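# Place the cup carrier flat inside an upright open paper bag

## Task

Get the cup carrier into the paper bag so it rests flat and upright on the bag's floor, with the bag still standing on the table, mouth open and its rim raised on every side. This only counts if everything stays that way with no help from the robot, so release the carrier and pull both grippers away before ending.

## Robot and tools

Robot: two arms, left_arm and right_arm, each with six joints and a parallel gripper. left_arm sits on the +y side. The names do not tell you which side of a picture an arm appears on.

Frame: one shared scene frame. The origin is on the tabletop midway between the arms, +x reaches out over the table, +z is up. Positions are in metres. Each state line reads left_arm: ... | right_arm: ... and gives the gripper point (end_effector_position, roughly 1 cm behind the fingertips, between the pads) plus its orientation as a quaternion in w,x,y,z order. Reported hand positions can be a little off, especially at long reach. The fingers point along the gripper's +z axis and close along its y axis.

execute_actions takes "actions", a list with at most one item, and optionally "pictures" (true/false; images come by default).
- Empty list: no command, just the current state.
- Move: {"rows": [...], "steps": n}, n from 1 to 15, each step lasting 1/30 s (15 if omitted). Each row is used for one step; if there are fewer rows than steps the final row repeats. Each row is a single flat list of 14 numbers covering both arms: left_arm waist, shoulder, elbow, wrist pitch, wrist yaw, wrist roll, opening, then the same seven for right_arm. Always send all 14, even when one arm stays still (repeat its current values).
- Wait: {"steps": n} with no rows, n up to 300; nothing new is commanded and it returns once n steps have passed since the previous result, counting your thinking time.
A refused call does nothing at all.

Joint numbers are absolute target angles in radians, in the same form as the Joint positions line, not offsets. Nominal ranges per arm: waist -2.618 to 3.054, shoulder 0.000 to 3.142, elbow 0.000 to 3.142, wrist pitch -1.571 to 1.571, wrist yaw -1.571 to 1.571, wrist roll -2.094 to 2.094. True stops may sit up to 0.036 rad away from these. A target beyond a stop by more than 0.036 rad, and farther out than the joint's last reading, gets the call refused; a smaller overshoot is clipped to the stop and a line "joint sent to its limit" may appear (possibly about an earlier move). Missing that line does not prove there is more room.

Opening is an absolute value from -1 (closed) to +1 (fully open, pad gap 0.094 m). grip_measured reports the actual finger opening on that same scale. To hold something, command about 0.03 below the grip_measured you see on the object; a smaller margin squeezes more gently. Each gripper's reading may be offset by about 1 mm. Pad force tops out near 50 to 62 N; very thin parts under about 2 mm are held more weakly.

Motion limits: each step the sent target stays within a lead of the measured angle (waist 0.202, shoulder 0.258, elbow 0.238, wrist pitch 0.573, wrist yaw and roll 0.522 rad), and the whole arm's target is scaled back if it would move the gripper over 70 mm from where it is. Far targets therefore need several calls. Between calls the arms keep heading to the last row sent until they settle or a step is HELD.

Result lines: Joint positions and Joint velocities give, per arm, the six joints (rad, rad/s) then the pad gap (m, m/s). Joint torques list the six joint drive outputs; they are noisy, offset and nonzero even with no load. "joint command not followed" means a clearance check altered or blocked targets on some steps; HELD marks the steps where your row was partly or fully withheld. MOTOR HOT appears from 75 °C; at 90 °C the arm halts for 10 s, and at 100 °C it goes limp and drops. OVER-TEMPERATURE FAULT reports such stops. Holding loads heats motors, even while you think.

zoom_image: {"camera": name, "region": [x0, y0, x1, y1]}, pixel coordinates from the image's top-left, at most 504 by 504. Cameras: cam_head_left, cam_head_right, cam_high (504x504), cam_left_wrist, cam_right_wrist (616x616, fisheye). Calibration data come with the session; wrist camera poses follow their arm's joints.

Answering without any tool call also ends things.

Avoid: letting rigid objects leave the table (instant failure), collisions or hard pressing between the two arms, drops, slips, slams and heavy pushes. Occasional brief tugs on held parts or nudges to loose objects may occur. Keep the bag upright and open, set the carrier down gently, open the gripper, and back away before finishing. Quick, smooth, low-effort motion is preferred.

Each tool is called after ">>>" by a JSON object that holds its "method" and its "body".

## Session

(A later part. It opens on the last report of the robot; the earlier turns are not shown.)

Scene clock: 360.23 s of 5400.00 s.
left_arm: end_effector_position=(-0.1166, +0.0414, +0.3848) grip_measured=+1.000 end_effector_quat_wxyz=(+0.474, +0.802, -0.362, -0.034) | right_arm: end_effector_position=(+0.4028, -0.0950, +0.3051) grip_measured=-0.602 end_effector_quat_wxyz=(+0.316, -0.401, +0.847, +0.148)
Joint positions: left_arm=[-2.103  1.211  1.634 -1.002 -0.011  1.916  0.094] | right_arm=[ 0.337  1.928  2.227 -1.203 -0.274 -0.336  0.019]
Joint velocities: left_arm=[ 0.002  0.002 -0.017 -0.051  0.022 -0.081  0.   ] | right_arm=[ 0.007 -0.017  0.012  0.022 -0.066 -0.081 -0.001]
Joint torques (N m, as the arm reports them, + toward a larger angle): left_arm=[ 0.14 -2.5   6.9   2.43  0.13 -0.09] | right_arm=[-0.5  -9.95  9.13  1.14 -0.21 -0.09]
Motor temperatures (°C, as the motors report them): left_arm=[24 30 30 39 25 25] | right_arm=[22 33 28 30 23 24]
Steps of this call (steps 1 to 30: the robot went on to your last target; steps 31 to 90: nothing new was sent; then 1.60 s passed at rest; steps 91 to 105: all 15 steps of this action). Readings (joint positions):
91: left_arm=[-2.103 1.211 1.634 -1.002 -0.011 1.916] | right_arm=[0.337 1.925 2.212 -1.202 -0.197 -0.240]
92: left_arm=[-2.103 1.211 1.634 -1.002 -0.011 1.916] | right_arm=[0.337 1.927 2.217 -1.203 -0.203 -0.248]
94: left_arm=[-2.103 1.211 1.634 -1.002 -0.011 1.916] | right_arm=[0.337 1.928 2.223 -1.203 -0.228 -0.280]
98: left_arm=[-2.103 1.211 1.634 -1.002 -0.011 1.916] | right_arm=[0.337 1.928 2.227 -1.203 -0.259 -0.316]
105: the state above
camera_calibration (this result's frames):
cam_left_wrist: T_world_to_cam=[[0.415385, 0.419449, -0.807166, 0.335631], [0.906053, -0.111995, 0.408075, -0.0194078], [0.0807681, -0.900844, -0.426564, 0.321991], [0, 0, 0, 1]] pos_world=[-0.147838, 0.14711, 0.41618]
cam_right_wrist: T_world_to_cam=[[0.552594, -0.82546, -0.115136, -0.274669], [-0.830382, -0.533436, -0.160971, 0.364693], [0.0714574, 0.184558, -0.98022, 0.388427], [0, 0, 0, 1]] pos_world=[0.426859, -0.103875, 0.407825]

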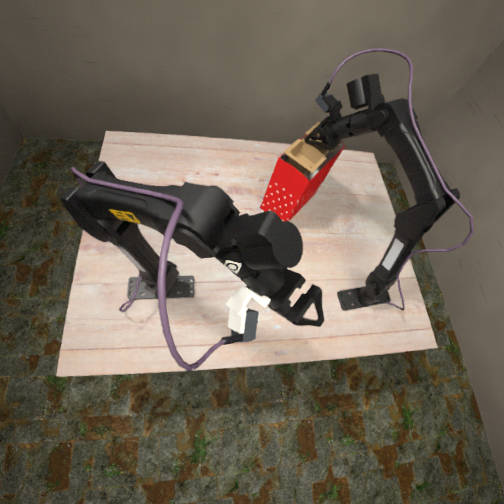

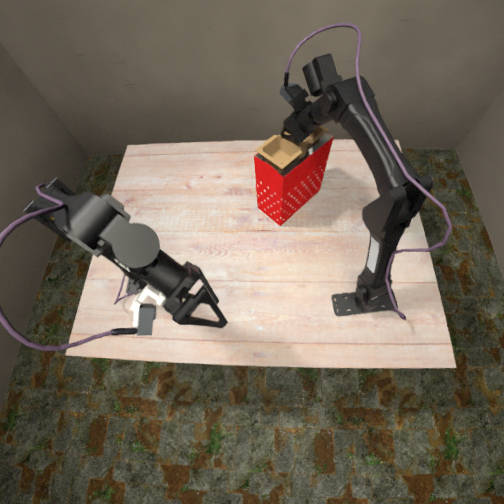

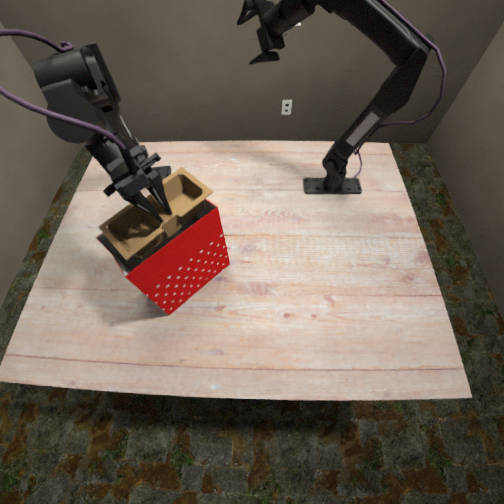

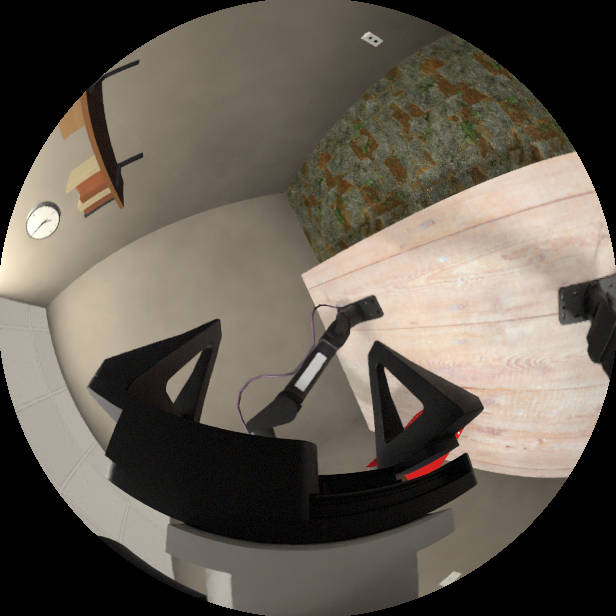

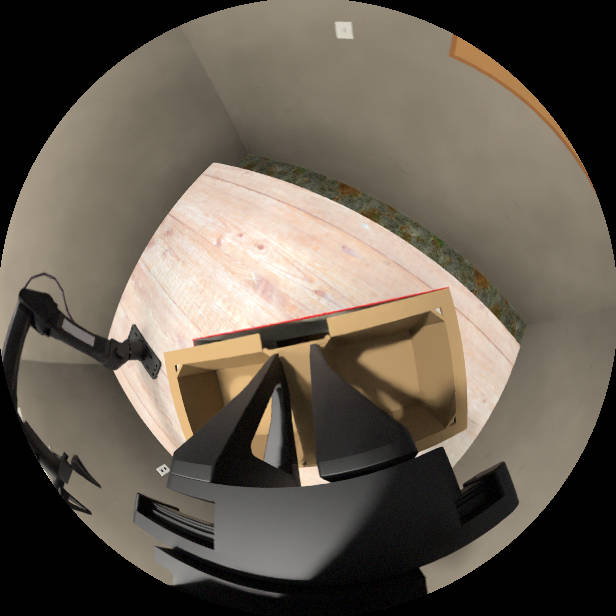

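>>> {"method": "execute_actions", "body": {"actions": [{"rows":[[-2.1,1.211,1.634,-1.0,0,1.9,1,0.315,1.91,2.24,-1.21,-0.29,-0.35,-1],[-2.1,1.211,1.634,-1.0,0,1.9,1,0.315,1.91,2.24,-1.21,-0.29,-0.35,-1],[-2.1,1.211,1.634,-1.0,0,1.9,1,0.295,1.88,2.2,-1.2,-0.29,-0.35,-1]],"steps":15}]}}

Scene clock: 367.53 s of 5400.00 s.
left_arm: end_effector_position=(-0.1166, +0.0414, +0.3848) grip_measured=+1.000 end_effector_quat_wxyz=(+0.474, +0.802, -0.362, -0.034) | right_arm: end_effector_position=(+0.4063, -0.1130, +0.3136) grip_measured=-0.602 end_effector_quat_wxyz=(+0.326, -0.388, +0.850, +0.144)
Joint positions: left_arm=[-2.103  1.211  1.634 -1.002 -0.011  1.916  0.094] | right_arm=[ 0.297  1.899  2.213 -1.203 -0.281 -0.342  0.019]
Joint velocities: left_arm=[ 0.022 -0.017 -0.007 -0.007 -0.037 -0.081  0.   ] | right_arm=[-0.007 -0.002 -0.022 -0.022  0.037  0.051  0.001]
Joint torques (N m, as the arm reports them, + toward a larger angle): left_arm=[ 0.18 -2.54  6.88  2.43  0.14 -0.1 ] | right_arm=[ -0.16 -11.34   5.29   1.26  -0.25  -0.09]
Motor temperatures (°C, as the motors report them): left_arm=[24 30 30 39 25 25] | right_arm=[22 33 28 30 23 24]
Steps of this call (steps 1 to 15: the robot went on to your last target; steps 16 to 90: nothing new was sent; then 3.80 s passed at rest; steps 91 to 105: all 15 steps of this action). Readings (joint positions):
91: left_arm=[-2.103 1.211 1.634 -1.002 -0.011 1.916] | right_arm=[0.335 1.928 2.227 -1.203 -0.279 -0.341]
92: left_arm=[-2.103 1.211 1.634 -1.002 -0.011 1.916] | right_arm=[0.333 1.928 2.227 -1.203 -0.280 -0.342]
94: left_arm=[-2.103 1.211 1.634 -1.002 -0.011 1.916] | right_arm=[0.321 1.920 2.217 -1.203 -0.281 -0.342]
98: left_arm=[-2.103 1.211 1.634 -1.002 -0.011 1.916] | right_arm=[0.298 1.905 2.213 -1.203 -0.281 -0.342]
105: the state above
camera_calibration (this result's frames):
cam_left_wrist: T_world_to_cam=[[0.415385, 0.419449, -0.807166, 0.335631], [0.906053, -0.111995, 0.408075, -0.0194078], [0.0807681, -0.900844, -0.426564, 0.321991], [0, 0, 0, 1]] pos_world=[-0.147838, 0.14711, 0.41618]
cam_right_wrist: T_world_to_cam=[[0.527992, -0.841406, -0.115157, -0.282252], [-0.844299, -0.505446, -0.177998, 0.373442], [0.0915628, 0.191208, -0.977269, 0.391496], [0, 0, 0, 1]] pos_world=[0.428477, -0.123591, 0.416566]

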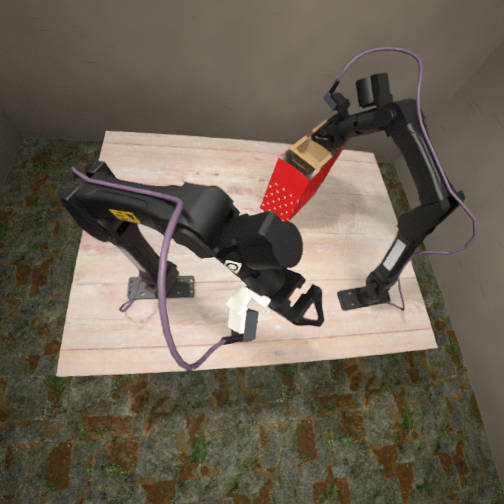

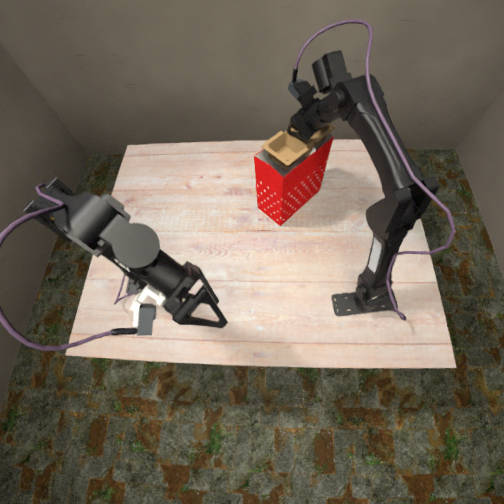

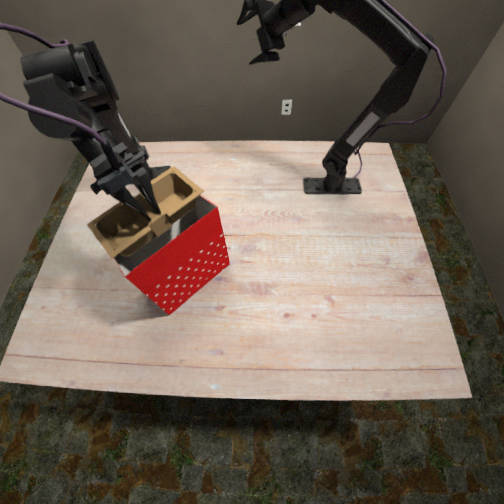

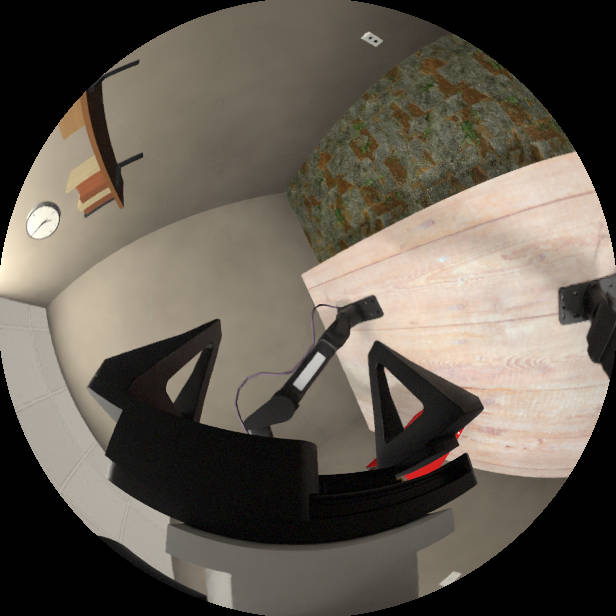

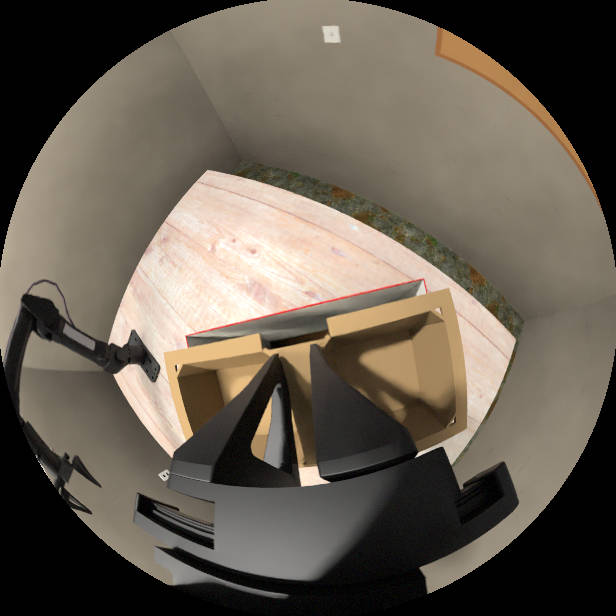

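>>> {"method": "execute_actions", "body": {"actions": [{"rows":[[-2.1,1.211,1.634,-1.0,0,1.9,1,0.295,1.85,2.1,-1.13,-0.29,-0.35,-1],[-2.1,1.211,1.634,-1.0,0,1.9,1,0.295,1.85,2.1,-1.13,-0.29,-0.35,-1],[-2.1,1.211,1.634,-1.0,0,1.9,1,0.295,1.81,1.99,-1.06,-0.29,-0.35,-1],[-2.1,1.211,1.634,-1.0,0,1.9,1,0.295,1.81,1.99,-1.06,-0.29,-0.35,-1],[-2.1,1.211,1.634,-1.0,0,1.9,1,0.295,1.77,1.88,-1.0,-0.29,-0.35,-1],[-2.1,1.211,1.634,-1.0,0,1.9,1,0.295,1.77,1.88,-1.0,-0.29,-0.35,-1],[-2.1,1.211,1.634,-1.0,0,1.9,1,0.295,1.74,1.79,-0.94,-0.29,-0.35,-1]],"steps":15}]}}

Scene clock: 375.40 s of 5400.00 s.
left_arm: end_effector_position=(-0.1166, +0.0414, +0.3848) grip_measured=+1.000 end_effector_quat_wxyz=(+0.474, +0.802, -0.362, -0.034) | right_arm: end_effector_position=(+0.3945, -0.1172, +0.2611) grip_measured=-0.602 end_effector_quat_wxyz=(+0.318, -0.388, +0.852, +0.146)
Joint positions: left_arm=[-2.103  1.211  1.634 -1.002 -0.011  1.916  0.094] | right_arm=[ 0.297  1.758  1.812 -0.959 -0.286 -0.342  0.019]
Joint velocities: left_arm=[ 0.002  0.017  0.002 -0.051 -0.022 -0.037  0.   ] | right_arm=[-0.012 -0.066 -0.017  0.139  0.007 -0.007 -0.   ]
Joint torques (N m, as the arm reports them, + toward a larger angle): left_arm=[ 0.16 -2.52  6.87  2.43  0.14 -0.1 ] | right_arm=[ -0.14 -10.34   5.48   1.19  -0.11  -0.13]
Motor temperatures (°C, as the motors report them): left_arm=[24 30 30 39 25 25] | right_arm=[22 33 27 30 23 24]
Steps of this call (steps 1 to 15: the robot went on to your last target; steps 16 to 90: nothing new was sent; then 4.37 s passed at rest; steps 91 to 105: all 15 steps of this action). Readings (joint positions):
91: left_arm=[-2.103 1.211 1.634 -1.002 -0.011 1.916] | right_arm=[0.297 1.891 2.190 -1.184 -0.282 -0.342]
92: left_arm=[-2.103 1.211 1.634 -1.002 -0.011 1.916] | right_arm=[0.297 1.878 2.161 -1.171 -0.282 -0.342]
94: left_arm=[-2.103 1.211 1.634 -1.002 -0.011 1.916] | right_arm=[0.297 1.843 2.067 -1.131 -0.282 -0.342]
98: left_arm=[-2.103 1.211 1.634 -1.002 -0.011 1.916] | right_arm=[0.297 1.776 1.859 -1.037 -0.285 -0.342]
105: the state above
camera_calibration (this result's frames):
cam_left_wrist: T_world_to_cam=[[0.415385, 0.419449, -0.807166, 0.335631], [0.906053, -0.111995, 0.408075, -0.0194078], [0.0807681, -0.900844, -0.426564, 0.321991], [0, 0, 0, 1]] pos_world=[-0.147838, 0.14711, 0.41618]
cam_right_wrist: T_world_to_cam=[[0.528855, -0.840018, -0.121175, -0.284264], [-0.845432, -0.508873, -0.162151, 0.347985], [0.0745469, 0.188199, -0.979298, 0.348972], [0, 0, 0, 1]] pos_world=[0.418517, -0.127383, 0.363728]

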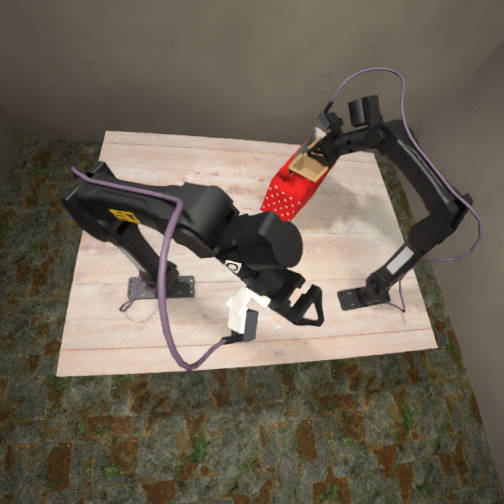

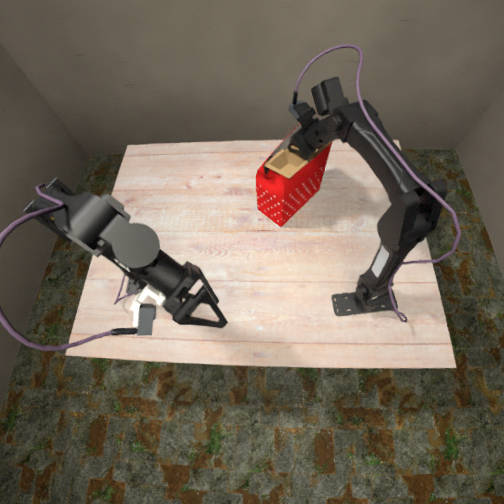

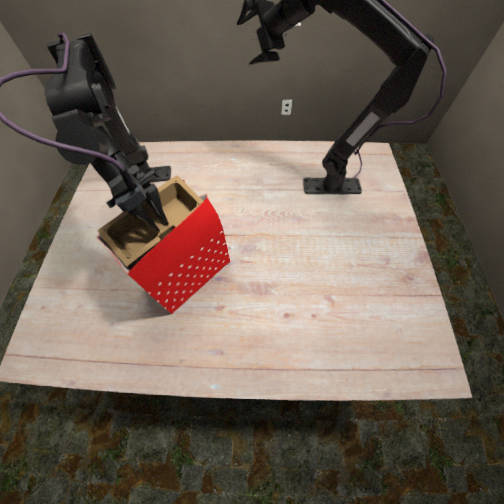

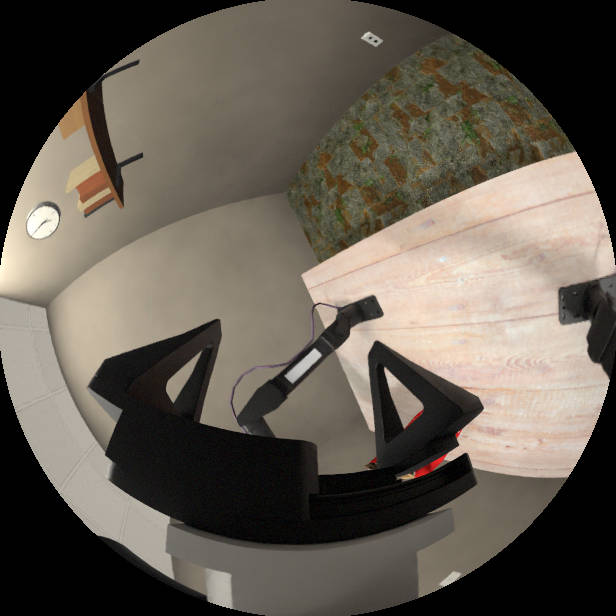

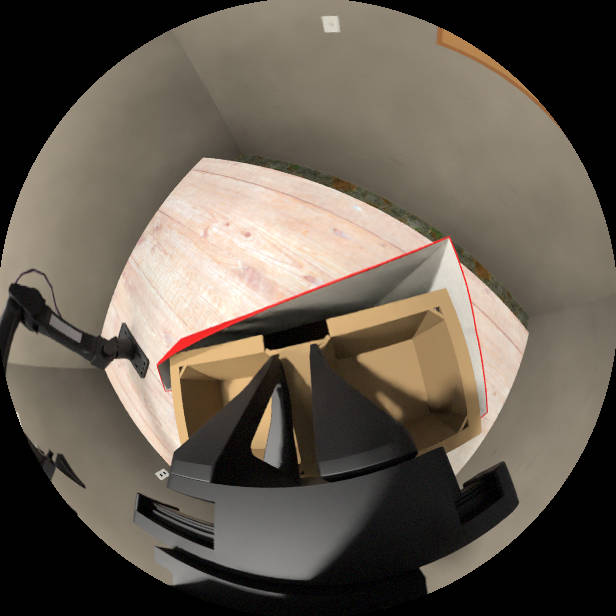

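>>> {"method": "execute_actions", "body": {"actions": [{"rows":[[-2.1,1.211,1.634,-1.0,0,1.9,1,0.295,1.8,1.95,-1.04,-0.29,-0.35,-1],[-2.1,1.211,1.634,-1.0,0,1.9,1,0.295,1.8,1.95,-1.04,-0.29,-0.35,-1],[-2.1,1.211,1.634,-1.0,0,1.9,1,0.295,1.8,1.95,-1.04,-0.29,-0.35,-1],[-2.1,1.211,1.634,-1.0,0,1.9,1,0.295,1.85,2.1,-1.13,-0.29,-0.35,-1],[-2.1,1.211,1.634,-1.0,0,1.9,1,0.295,1.85,2.1,-1.13,-0.29,-0.35,-1],[-2.1,1.211,1.634,-1.0,0,1.9,1,0.295,1.85,2.1,-1.13,-0.29,-0.35,-1],[-2.1,1.211,1.634,-1.0,0,1.9,1,0.295,1.89,2.2,-1.2,-0.29,-0.35,-1],[-2.1,1.211,1.634,-1.0,0,1.9,1,0.295,1.89,2.2,-1.2,-0.29,-0.35,-1],[-2.1,1.211,1.634,-1.0,0,1.9,1,0.295,1.89,2.2,-1.2,-0.29,-0.35,-1],[-2.1,1.211,1.634,-1.0,0,1.9,1,0.3,1.93,2.24,-1.2,-0.29,-0.35,-1]],"steps":15}]}}

Scene clock: 383.47 s of 5400.00 s.
left_arm: end_effector_position=(-0.1166, +0.0414, +0.3848) grip_measured=+1.000 end_effector_quat_wxyz=(+0.474, +0.802, -0.362, -0.034) | right_arm: end_effector_position=(+0.4164, -0.1077, +0.3129) grip_measured=-0.603 end_effector_quat_wxyz=(+0.339, -0.388, +0.844, +0.146)
Joint positions: left_arm=[-2.103  1.211  1.634 -1.002 -0.011  1.916  0.094] | right_arm=[ 0.297  1.916  2.212 -1.157 -0.286 -0.342  0.019]
Joint velocities: left_arm=[-0.002  0.002 -0.017  0.007 -0.183 -0.022  0.   ] | right_arm=[-0.002  0.129 -0.022 -0.154 -0.066 -0.037  0.   ]
Joint torques (N m, as the arm reports them, + toward a larger angle): left_arm=[ 0.15 -2.52  6.87  2.43  0.14 -0.11] | right_arm=[ 0.   -9.39  8.63  1.16 -0.12 -0.12]
Motor temperatures (°C, as the motors report them): left_arm=[24 29 30 39 25 25] | right_arm=[22 33 27 30 23 24]
Steps of this call (steps 1 to 15: the robot went on to your last target; steps 16 to 90: nothing new was sent; then 4.57 s passed at rest; steps 91 to 105: all 15 steps of this action). Readings (joint positions):
91: left_arm=[-2.103 1.211 1.634 -1.002 -0.011 1.916] | right_arm=[0.297 1.766 1.835 -0.973 -0.286 -0.342]
92: left_arm=[-2.103 1.211 1.634 -1.002 -0.011 1.916] | right_arm=[0.297 1.781 1.867 -0.991 -0.286 -0.342]
94: left_arm=[-2.103 1.211 1.634 -1.002 -0.011 1.916] | right_arm=[0.297 1.810 1.939 -1.027 -0.286 -0.342]
98: left_arm=[-2.103 1.211 1.634 -1.002 -0.011 1.916] | right_arm=[0.297 1.874 2.116 -1.101 -0.286 -0.342]
105: the state above
camera_calibration (this result's frames):
cam_left_wrist: T_world_to_cam=[[0.415385, 0.419449, -0.807166, 0.335631], [0.906053, -0.111995, 0.408075, -0.0194078], [0.0807681, -0.900844, -0.426564, 0.321991], [0, 0, 0, 1]] pos_world=[-0.147838, 0.14711, 0.41618]
cam_right_wrist: T_world_to_cam=[[0.533477, -0.838066, -0.114228, -0.285438], [-0.838017, -0.505419, -0.205619, 0.390567], [0.114589, 0.205418, -0.971943, 0.379114], [0, 0, 0, 1]] pos_world=[0.436134, -0.119692, 0.416181]

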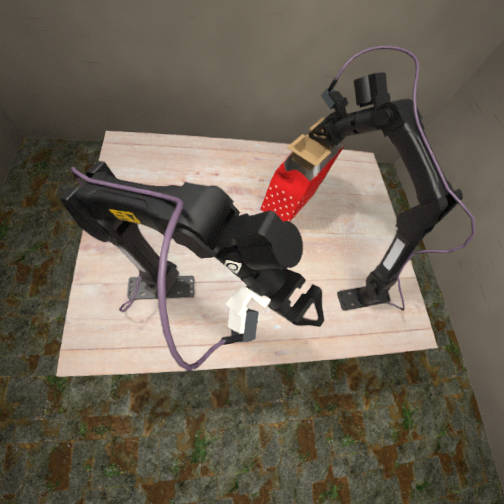

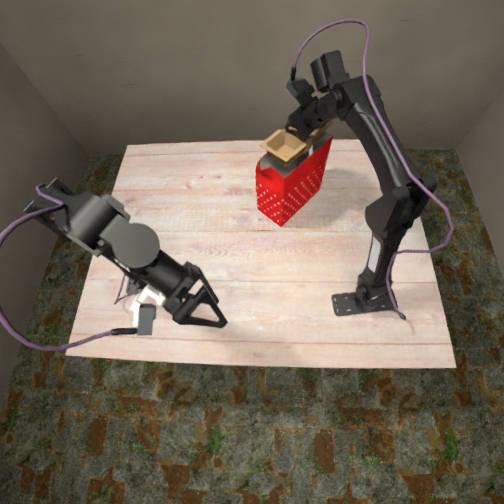

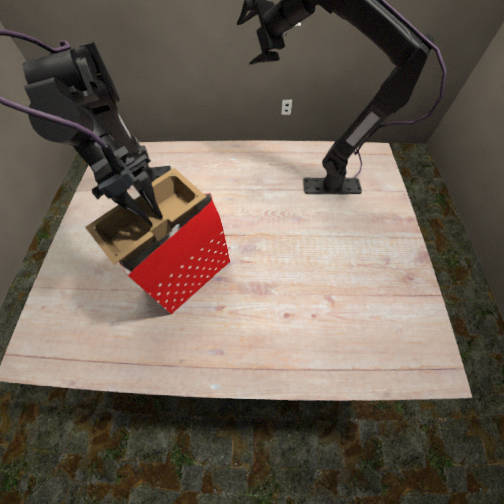

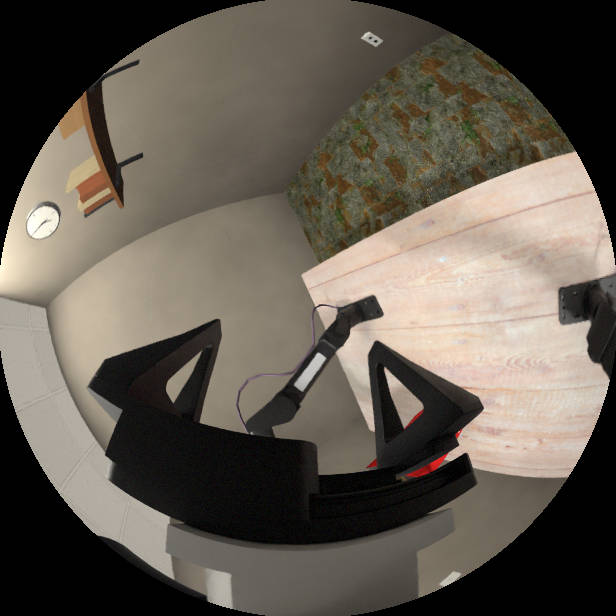

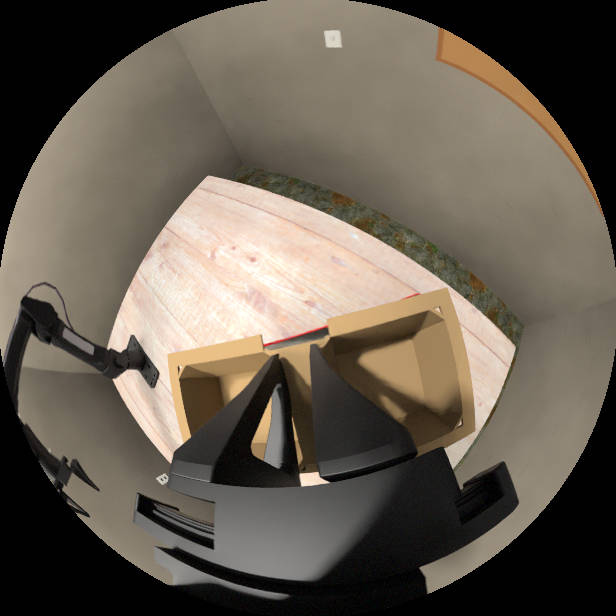

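>>> {"method": "execute_actions", "body": {"actions": [{"rows":[[-2.1,1.211,1.634,-1.0,0,1.9,1,0.305,1.89,2.13,-1.13,-0.29,-0.35,-1],[-2.1,1.211,1.634,-1.0,0,1.9,1,0.305,1.89,2.13,-1.13,-0.29,-0.35,-1],[-2.1,1.211,1.634,-1.0,0,1.9,1,0.305,1.89,2.13,-1.13,-0.29,-0.35,-1],[-2.1,1.211,1.634,-1.0,0,1.9,1,0.305,1.86,2.02,-1.06,-0.29,-0.35,-1],[-2.1,1.211,1.634,-1.0,0,1.9,1,0.305,1.86,2.02,-1.06,-0.29,-0.35,-1],[-2.1,1.211,1.634,-1.0,0,1.9,1,0.305,1.86,2.02,-1.06,-0.29,-0.35,-1],[-2.1,1.211,1.634,-1.0,0,1.9,1,0.305,1.83,1.93,-1.0,-0.29,-0.35,-1]],"steps":15}]}}

Scene clock: 391.23 s of 5400.00 s.
left_arm: end_effector_position=(-0.1166, +0.0414, +0.3848) grip_measured=+1.000 end_effector_quat_wxyz=(+0.474, +0.802, -0.362, -0.034) | right_arm: end_effector_position=(+0.4110, -0.1100, +0.2710) grip_measured=-0.604 end_effector_quat_wxyz=(+0.321, -0.390, +0.851, +0.146)
Joint positions: left_arm=[-2.103  1.211  1.634 -1.002 -0.011  1.916  0.094] | right_arm=[ 0.297  1.842  1.954 -1.012 -0.286 -0.346  0.019]
Joint velocities: left_arm=[-0.012  0.022  0.002 -0.066 -0.051 -0.051  0.   ] | right_arm=[ 0.012  0.007 -0.042  0.022  0.022  0.022  0.001]
Joint torques (N m, as the arm reports them, + toward a larger angle): left_arm=[ 0.15 -2.51  6.86  2.43  0.13 -0.1 ] | right_arm=[  0.8  -10.59   4.99   1.3   -0.16  -0.06]
Motor temperatures (°C, as the motors report them): left_arm=[24 29 30 39 25 25] | right_arm=[22 33 27 30 23 24]
Steps of this call (steps 1 to 30: the robot went on to your last target; steps 31 to 90: nothing new was sent; then 4.27 s passed at rest; steps 91 to 105: all 15 steps of this action). Readings (joint positions):
91: left_arm=[-2.103 1.211 1.634 -1.002 -0.011 1.916] | right_arm=[0.297 1.928 2.197 -1.176 -0.286 -0.342]
92: left_arm=[-2.103 1.211 1.634 -1.002 -0.011 1.916] | right_arm=[0.297 1.920 2.176 -1.167 -0.286 -0.342]
94: left_arm=[-2.103 1.211 1.634 -1.002 -0.011 1.916] | right_arm=[0.297 1.902 2.127 -1.143 -0.286 -0.342]
98: left_arm=[-2.103 1.211 1.634 -1.002 -0.011 1.916] | right_arm=[0.297 1.862 1.993 -1.073 -0.286 -0.345]
105: the state above
camera_calibration (this result's frames):
cam_left_wrist: T_world_to_cam=[[0.415385, 0.419449, -0.807166, 0.335631], [0.906053, -0.111995, 0.408075, -0.0194078], [0.0807681, -0.900844, -0.426564, 0.321991], [0, 0, 0, 1]] pos_world=[-0.147838, 0.14711, 0.41618]
cam_right_wrist: T_world_to_cam=[[0.532382, -0.838282, -0.117701, -0.2879], [-0.842608, -0.511459, -0.168587, 0.367454], [0.0811241, 0.188929, -0.978634, 0.35325], [0, 0, 0, 1]] pos_world=[0.434235, -0.120143, 0.373765]

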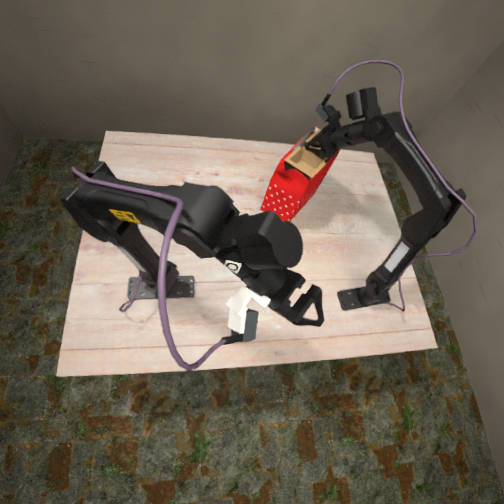

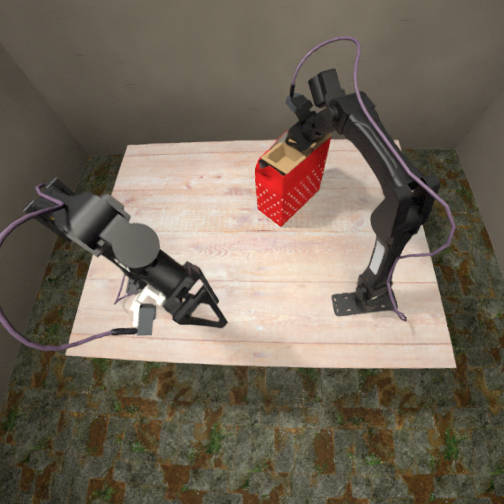

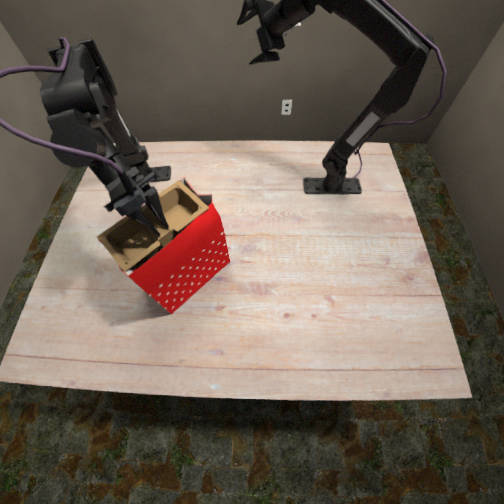

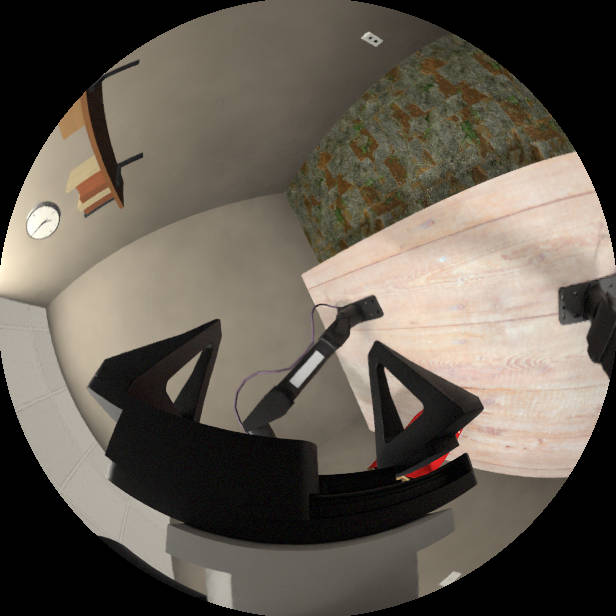

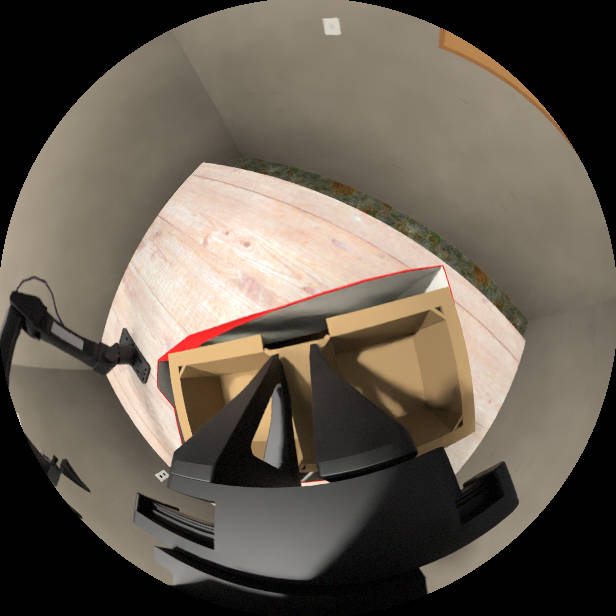

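>>> {"method": "execute_actions", "body": {"actions": [{"rows":[[-2.1,1.211,1.634,-1.0,0,1.9,1,0.3,1.87,2.06,-1.08,-0.29,-0.35,-1],[-2.1,1.211,1.634,-1.0,0,1.9,1,0.3,1.87,2.06,-1.08,-0.29,-0.35,-1],[-2.1,1.211,1.634,-1.0,0,1.9,1,0.3,1.89,2.15,-1.14,-0.29,-0.35,-1],[-2.1,1.211,1.634,-1.0,0,1.9,1,0.3,1.89,2.15,-1.14,-0.29,-0.35,-1],[-2.1,1.211,1.634,-1.0,0,1.9,1,0.3,1.89,2.15,-1.14,-0.29,-0.35,-1],[-2.1,1.211,1.634,-1.0,0,1.9,1,0.3,1.89,2.15,-1.14,-0.32,-0.39,-1],[-2.1,1.211,1.634,-1.0,0,1.9,1,0.3,1.89,2.15,-1.14,-0.32,-0.39,-1],[-2.1,1.211,1.634,-1.0,0,1.9,1,0.3,1.89,2.15,-1.14,-0.36,-0.43,-1]],"steps":15}]}}

Scene clock: 399.30 s of 5400.00 s.
left_arm: end_effector_position=(-0.1166, +0.0414, +0.3848) grip_measured=+1.000 end_effector_quat_wxyz=(+0.474, +0.802, -0.362, -0.034) | right_arm: end_effector_position=(+0.4080, -0.1016, +0.2979) grip_measured=-0.604 end_effector_quat_wxyz=(+0.328, -0.424, +0.829, +0.159)
Joint positions: left_arm=[-2.103  1.211  1.634 -1.002 -0.011  1.916  0.094] | right_arm=[ 0.297  1.892  2.123 -1.121 -0.339 -0.41   0.019]
Joint velocities: left_arm=[-0.027  0.002  0.007 -0.007  0.022 -0.037  0.   ] | right_arm=[ 0.012  0.002  0.002 -0.037 -0.095 -0.051  0.   ]
Joint torques (N m, as the arm reports them, + toward a larger angle): left_arm=[ 0.15 -2.53  6.89  2.42  0.14 -0.1 ] | right_arm=[  0.2  -10.23   8.98   1.1   -0.29  -0.06]
Motor temperatures (°C, as the motors report them): left_arm=[24 29 30 39 25 25] | right_arm=[22 33 27 30 23 24]
Steps of this call (steps 1 to 15: the robot went on to your last target; steps 16 to 90: nothing new was sent; then 4.57 s passed at rest; steps 91 to 105: all 15 steps of this action). Readings (joint positions):
91: left_arm=[-2.103 1.211 1.634 -1.002 -0.011 1.916] | right_arm=[0.297 1.849 1.968 -1.022 -0.286 -0.346]
92: left_arm=[-2.103 1.211 1.634 -1.002 -0.011 1.916] | right_arm=[0.297 1.859 1.992 -1.035 -0.286 -0.346]
94: left_arm=[-2.103 1.211 1.634 -1.002 -0.011 1.916] | right_arm=[0.297 1.886 2.065 -1.073 -0.286 -0.346]
98: left_arm=[-2.103 1.211 1.634 -1.002 -0.011 1.916] | right_arm=[0.297 1.892 2.120 -1.094 -0.303 -0.369]
105: the state above
camera_calibration (this result's frames):
cam_left_wrist: T_world_to_cam=[[0.415385, 0.419449, -0.807166, 0.335631], [0.906053, -0.111995, 0.408075, -0.0194078], [0.0807681, -0.900844, -0.426564, 0.321991], [0, 0, 0, 1]] pos_world=[-0.147838, 0.14711, 0.41618]
cam_right_wrist: T_world_to_cam=[[0.600723, -0.791164, -0.114849, -0.300085], [-0.794425, -0.574658, -0.196614, 0.356075], [0.0895552, 0.20935, -0.973731, 0.375407], [0, 0, 0, 1]] pos_world=[0.429524, -0.111386, 0.40109]

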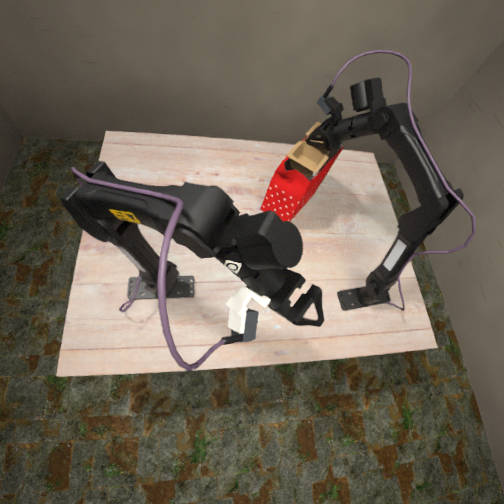

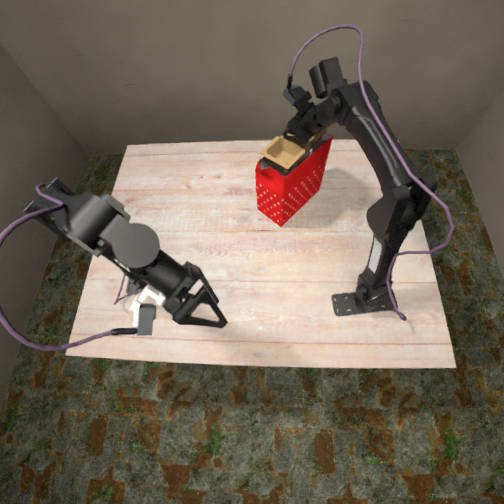

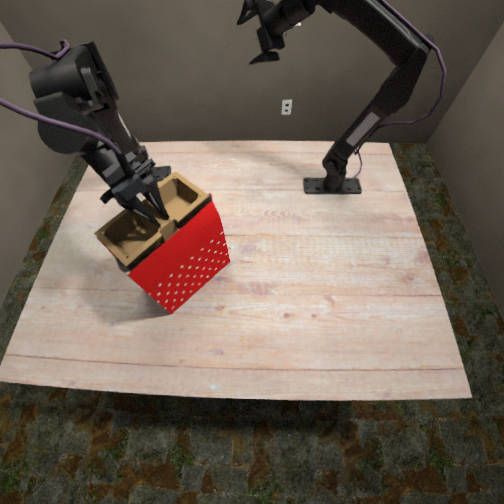

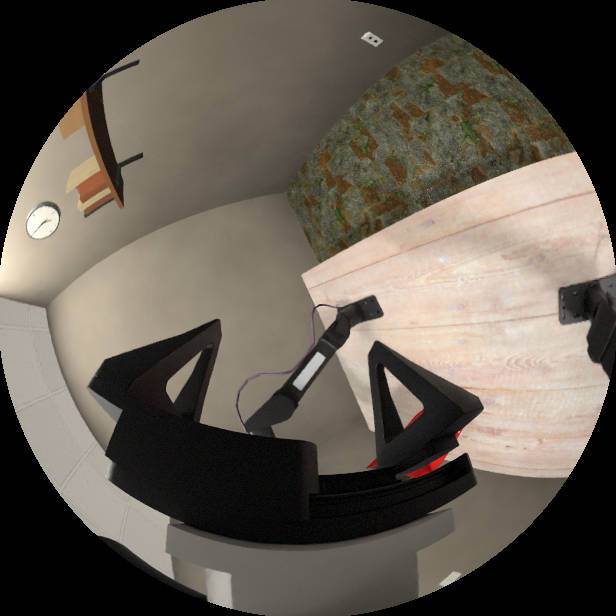

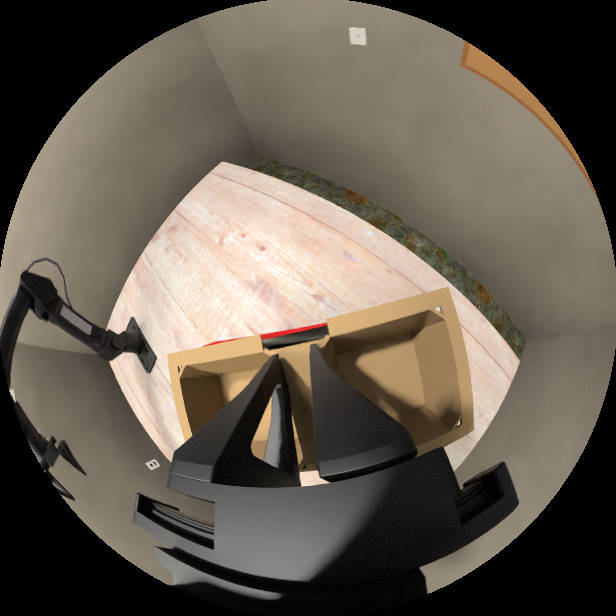

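>>> {"method": "execute_actions", "body": {"actions": [{"rows":[[-2.1,1.211,1.634,-1.0,0,1.9,1,0.3,1.86,2.14,-1.15,-0.36,-0.43,-1],[-2.1,1.211,1.634,-1.0,0,1.9,1,0.3,1.86,2.14,-1.15,-0.36,-0.43,-1],[-2.1,1.211,1.634,-1.0,0,1.9,1,0.3,1.86,2.14,-1.15,-0.36,-0.43,-1],[-2.1,1.211,1.634,-1.0,0,1.9,1,0.3,1.85,2.08,-1.11,-0.36,-0.43,-1],[-2.1,1.211,1.634,-1.0,0,1.9,1,0.3,1.85,2.08,-1.11,-0.36,-0.43,-1],[-2.1,1.211,1.634,-1.0,0,1.9,1,0.3,1.85,2.08,-1.11,-0.36,-0.43,-1],[-2.1,1.211,1.634,-1.0,0,1.9,1,0.3,1.83,2.0,-1.06,-0.36,-0.43,-1]],"steps":15}]}}

Scene clock: 409.47 s of 5400.00 s.
left_arm: end_effector_position=(-0.1166, +0.0414, +0.3848) grip_measured=+1.000 end_effector_quat_wxyz=(+0.474, +0.802, -0.362, -0.034) | right_arm: end_effector_position=(+0.3969, -0.1049, +0.2803) grip_measured=-0.604 end_effector_quat_wxyz=(+0.311, -0.429, +0.833, +0.163)
Joint positions: left_arm=[-2.103  1.211  1.634 -1.002 -0.011  1.916  0.094] | right_arm=[ 0.297  1.849  2.01  -1.092 -0.347 -0.421  0.019]
Joint velocities: left_arm=[ 0.017 -0.017 -0.007 -0.037 -0.051 -0.051  0.   ] | right_arm=[-0.002  0.002 -0.002  0.095 -0.037 -0.095  0.   ]
Joint torques (N m, as the arm reports them, + toward a larger angle): left_arm=[ 0.13 -2.54  6.85  2.43  0.14 -0.1 ] | right_arm=[  0.19 -11.15   6.02   1.41  -0.27  -0.11]
Motor temperatures (°C, as the motors report them): left_arm=[24 29 30 39 25 25] | right_arm=[22 33 28 30 23 24]
Steps of this call (steps 1 to 30: the robot went on to your last target; steps 31 to 90: nothing new was sent; then 6.67 s passed at rest; steps 91 to 105: all 15 steps of this action). Readings (joint positions):
91: left_arm=[-2.103 1.211 1.634 -1.002 -0.011 1.916] | right_arm=[0.297 1.892 2.123 -1.130 -0.346 -0.421]
92: left_arm=[-2.103 1.211 1.634 -1.002 -0.011 1.916] | right_arm=[0.297 1.891 2.123 -1.132 -0.346 -0.421]
94: left_arm=[-2.103 1.211 1.634 -1.002 -0.011 1.916] | right_arm=[0.297 1.885 2.116 -1.130 -0.347 -0.421]
98: left_arm=[-2.103 1.211 1.634 -1.002 -0.011 1.916] | right_arm=[0.297 1.855 2.055 -1.102 -0.347 -0.421]
105: the state above
camera_calibration (this result's frames):
cam_left_wrist: T_world_to_cam=[[0.415385, 0.419449, -0.807166, 0.335631], [0.906053, -0.111995, 0.408075, -0.0194078], [0.0807681, -0.900844, -0.426564, 0.321991], [0, 0, 0, 1]] pos_world=[-0.147838, 0.14711, 0.41618]
cam_right_wrist: T_world_to_cam=[[0.607535, -0.784587, -0.12379, -0.297528], [-0.792402, -0.587936, -0.162575, 0.330186], [0.0547735, 0.196861, -0.9789, 0.373898], [0, 0, 0, 1]] pos_world=[0.421919, -0.112914, 0.382857]

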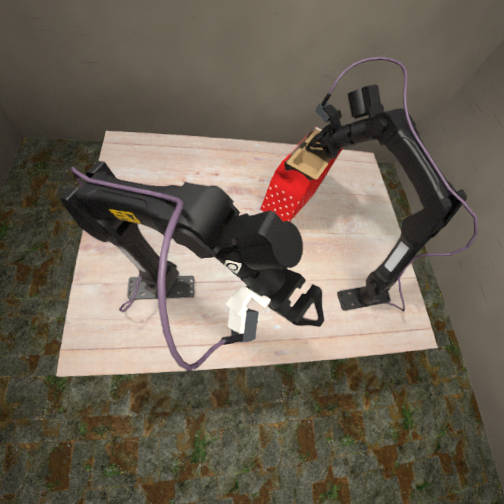

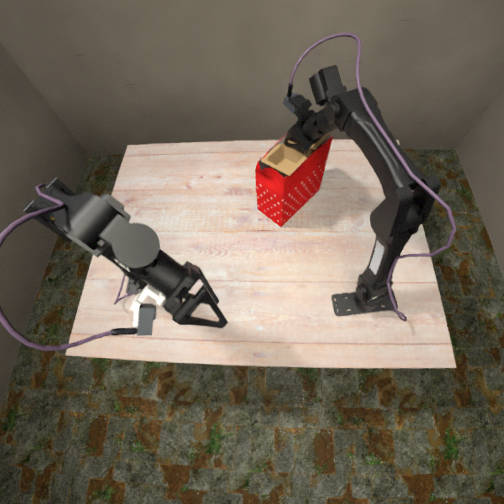

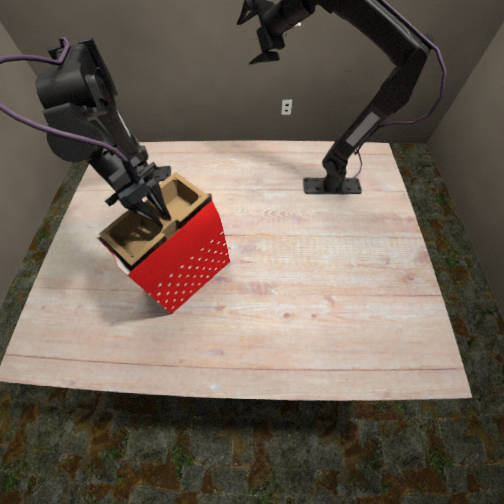

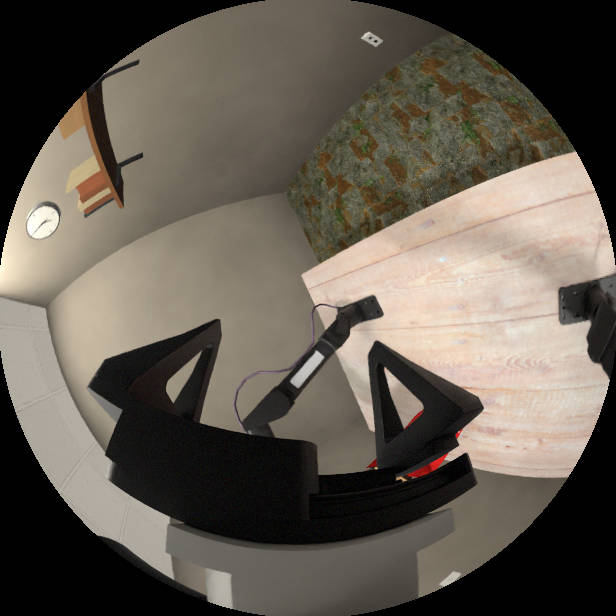

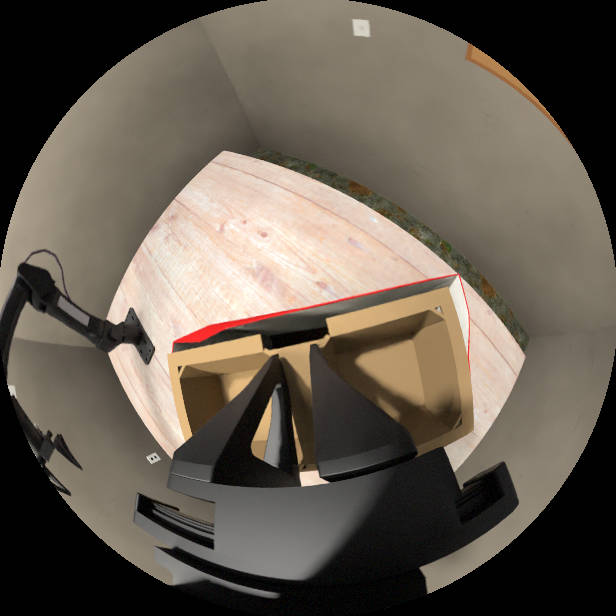

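>>> {"method": "execute_actions", "body": {"actions": [{"rows":[[-2.1,1.211,1.634,-1.0,0,1.9,1,0.27,1.86,2.06,-1.09,-0.36,-0.43,-1],[-2.1,1.211,1.634,-1.0,0,1.9,1,0.27,1.87,2.06,-1.09,-0.36,-0.43,-1],[-2.1,1.211,1.634,-1.0,0,1.9,1,0.27,1.87,2.06,-1.09,-0.36,-0.43,-1],[-2.1,1.211,1.634,-1.0,0,1.9,1,0.27,1.87,2.06,-1.09,-0.36,-0.43,-1],[-2.1,1.211,1.634,-1.0,0,1.9,1,0.27,1.85,1.98,-1.03,-0.36,-0.43,-1],[-2.1,1.211,1.634,-1.0,0,1.9,1,0.27,1.85,1.98,-1.03,-0.36,-0.43,-1],[-2.1,1.211,1.634,-1.0,0,1.9,1,0.27,1.85,1.98,-1.03,-0.36,-0.43,-1],[-2.1,1.211,1.634,-1.0,0,1.9,1,0.27,1.83,1.9,-0.97,-0.36,-0.43,-1]],"steps":15}]}}

Scene clock: 416.93 s of 5400.00 s.
left_arm: end_effector_position=(-0.1166, +0.0414, +0.3848) grip_measured=+1.000 end_effector_quat_wxyz=(+0.474, +0.802, -0.362, -0.034) | right_arm: end_effector_position=(+0.4110, -0.1094, +0.2612) grip_measured=-0.604 end_effector_quat_wxyz=(+0.318, -0.422, +0.833, +0.160)
Joint positions: left_arm=[-2.103  1.211  1.634 -1.002 -0.011  1.916  0.094] | right_arm=[ 0.274  1.847  1.918 -0.989 -0.352 -0.426  0.019]
Joint velocities: left_arm=[-0.022 -0.012 -0.002 -0.022  0.022 -0.037  0.   ] | right_arm=[-0.007 -0.017 -0.002  0.081  0.007  0.007  0.001]
Joint torques (N m, as the arm reports them, + toward a larger angle): left_arm=[ 0.13 -2.52  6.88  2.43  0.14 -0.1 ] | right_arm=[ -0.44 -11.42   5.65   1.28  -0.21  -0.05]
Motor temperatures (°C, as the motors report them): left_arm=[24 29 30 39 25 25] | right_arm=[22 34 27 30 23 24]
Steps of this call (steps 1 to 30: the robot went on to your last target; steps 31 to 90: nothing new was sent; then 3.97 s passed at rest; steps 91 to 105: all 15 steps of this action). Readings (joint positions):
91: left_arm=[-2.103 1.211 1.634 -1.002 -0.011 1.916] | right_arm=[0.295 1.850 2.013 -1.082 -0.349 -0.422]
92: left_arm=[-2.103 1.211 1.634 -1.002 -0.011 1.916] | right_arm=[0.292 1.854 2.019 -1.083 -0.350 -0.422]
94: left_arm=[-2.103 1.211 1.634 -1.002 -0.011 1.916] | right_arm=[0.283 1.860 2.026 -1.083 -0.350 -0.422]
98: left_arm=[-2.103 1.211 1.634 -1.002 -0.011 1.916] | right_arm=[0.274 1.857 1.981 -1.044 -0.350 -0.422]
105: the state above
camera_calibration (this result's frames):
cam_left_wrist: T_world_to_cam=[[0.415385, 0.419449, -0.807166, 0.335631], [0.906053, -0.111995, 0.408075, -0.0194078], [0.0807681, -0.900844, -0.426564, 0.321991], [0, 0, 0, 1]] pos_world=[-0.147838, 0.14711, 0.41618]
cam_right_wrist: T_world_to_cam=[[0.596508, -0.793381, -0.121347, -0.309042], [-0.799524, -0.574146, -0.176403, 0.343573], [0.0702839, 0.202245, -0.97681, 0.348955], [0, 0, 0, 1]] pos_world=[0.434515, -0.118502, 0.363969]

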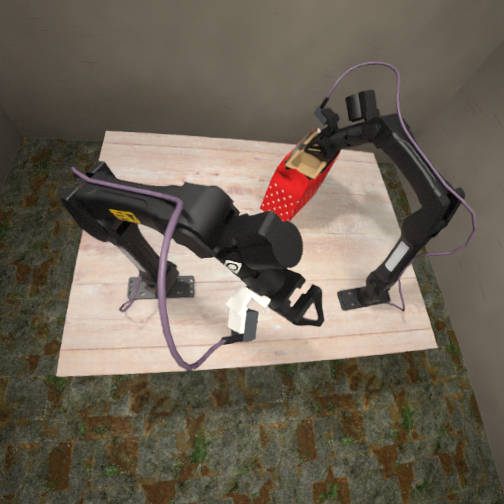

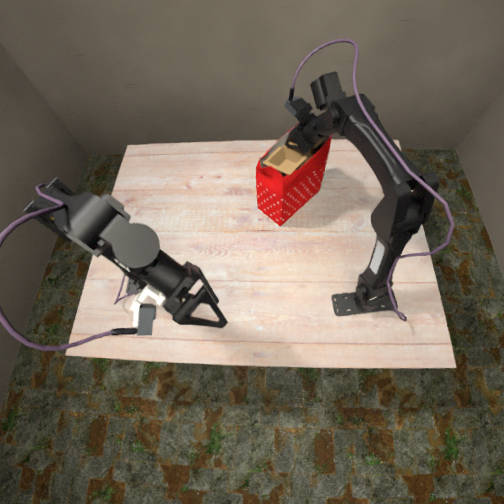

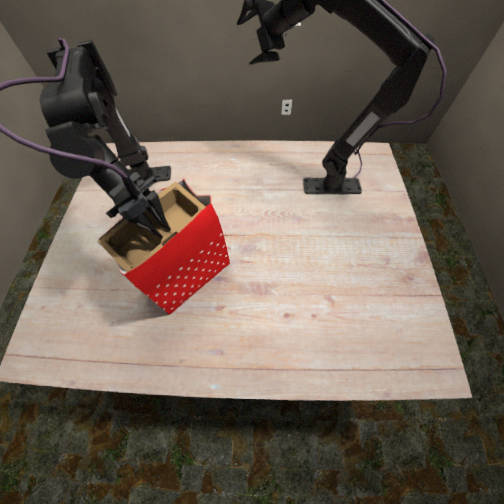

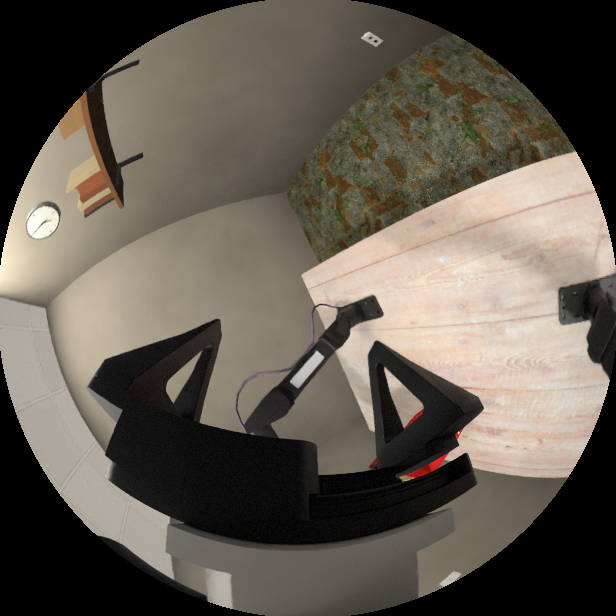

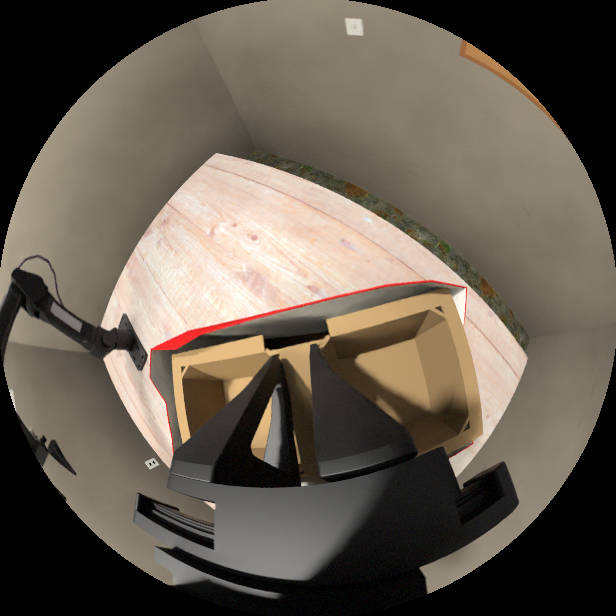

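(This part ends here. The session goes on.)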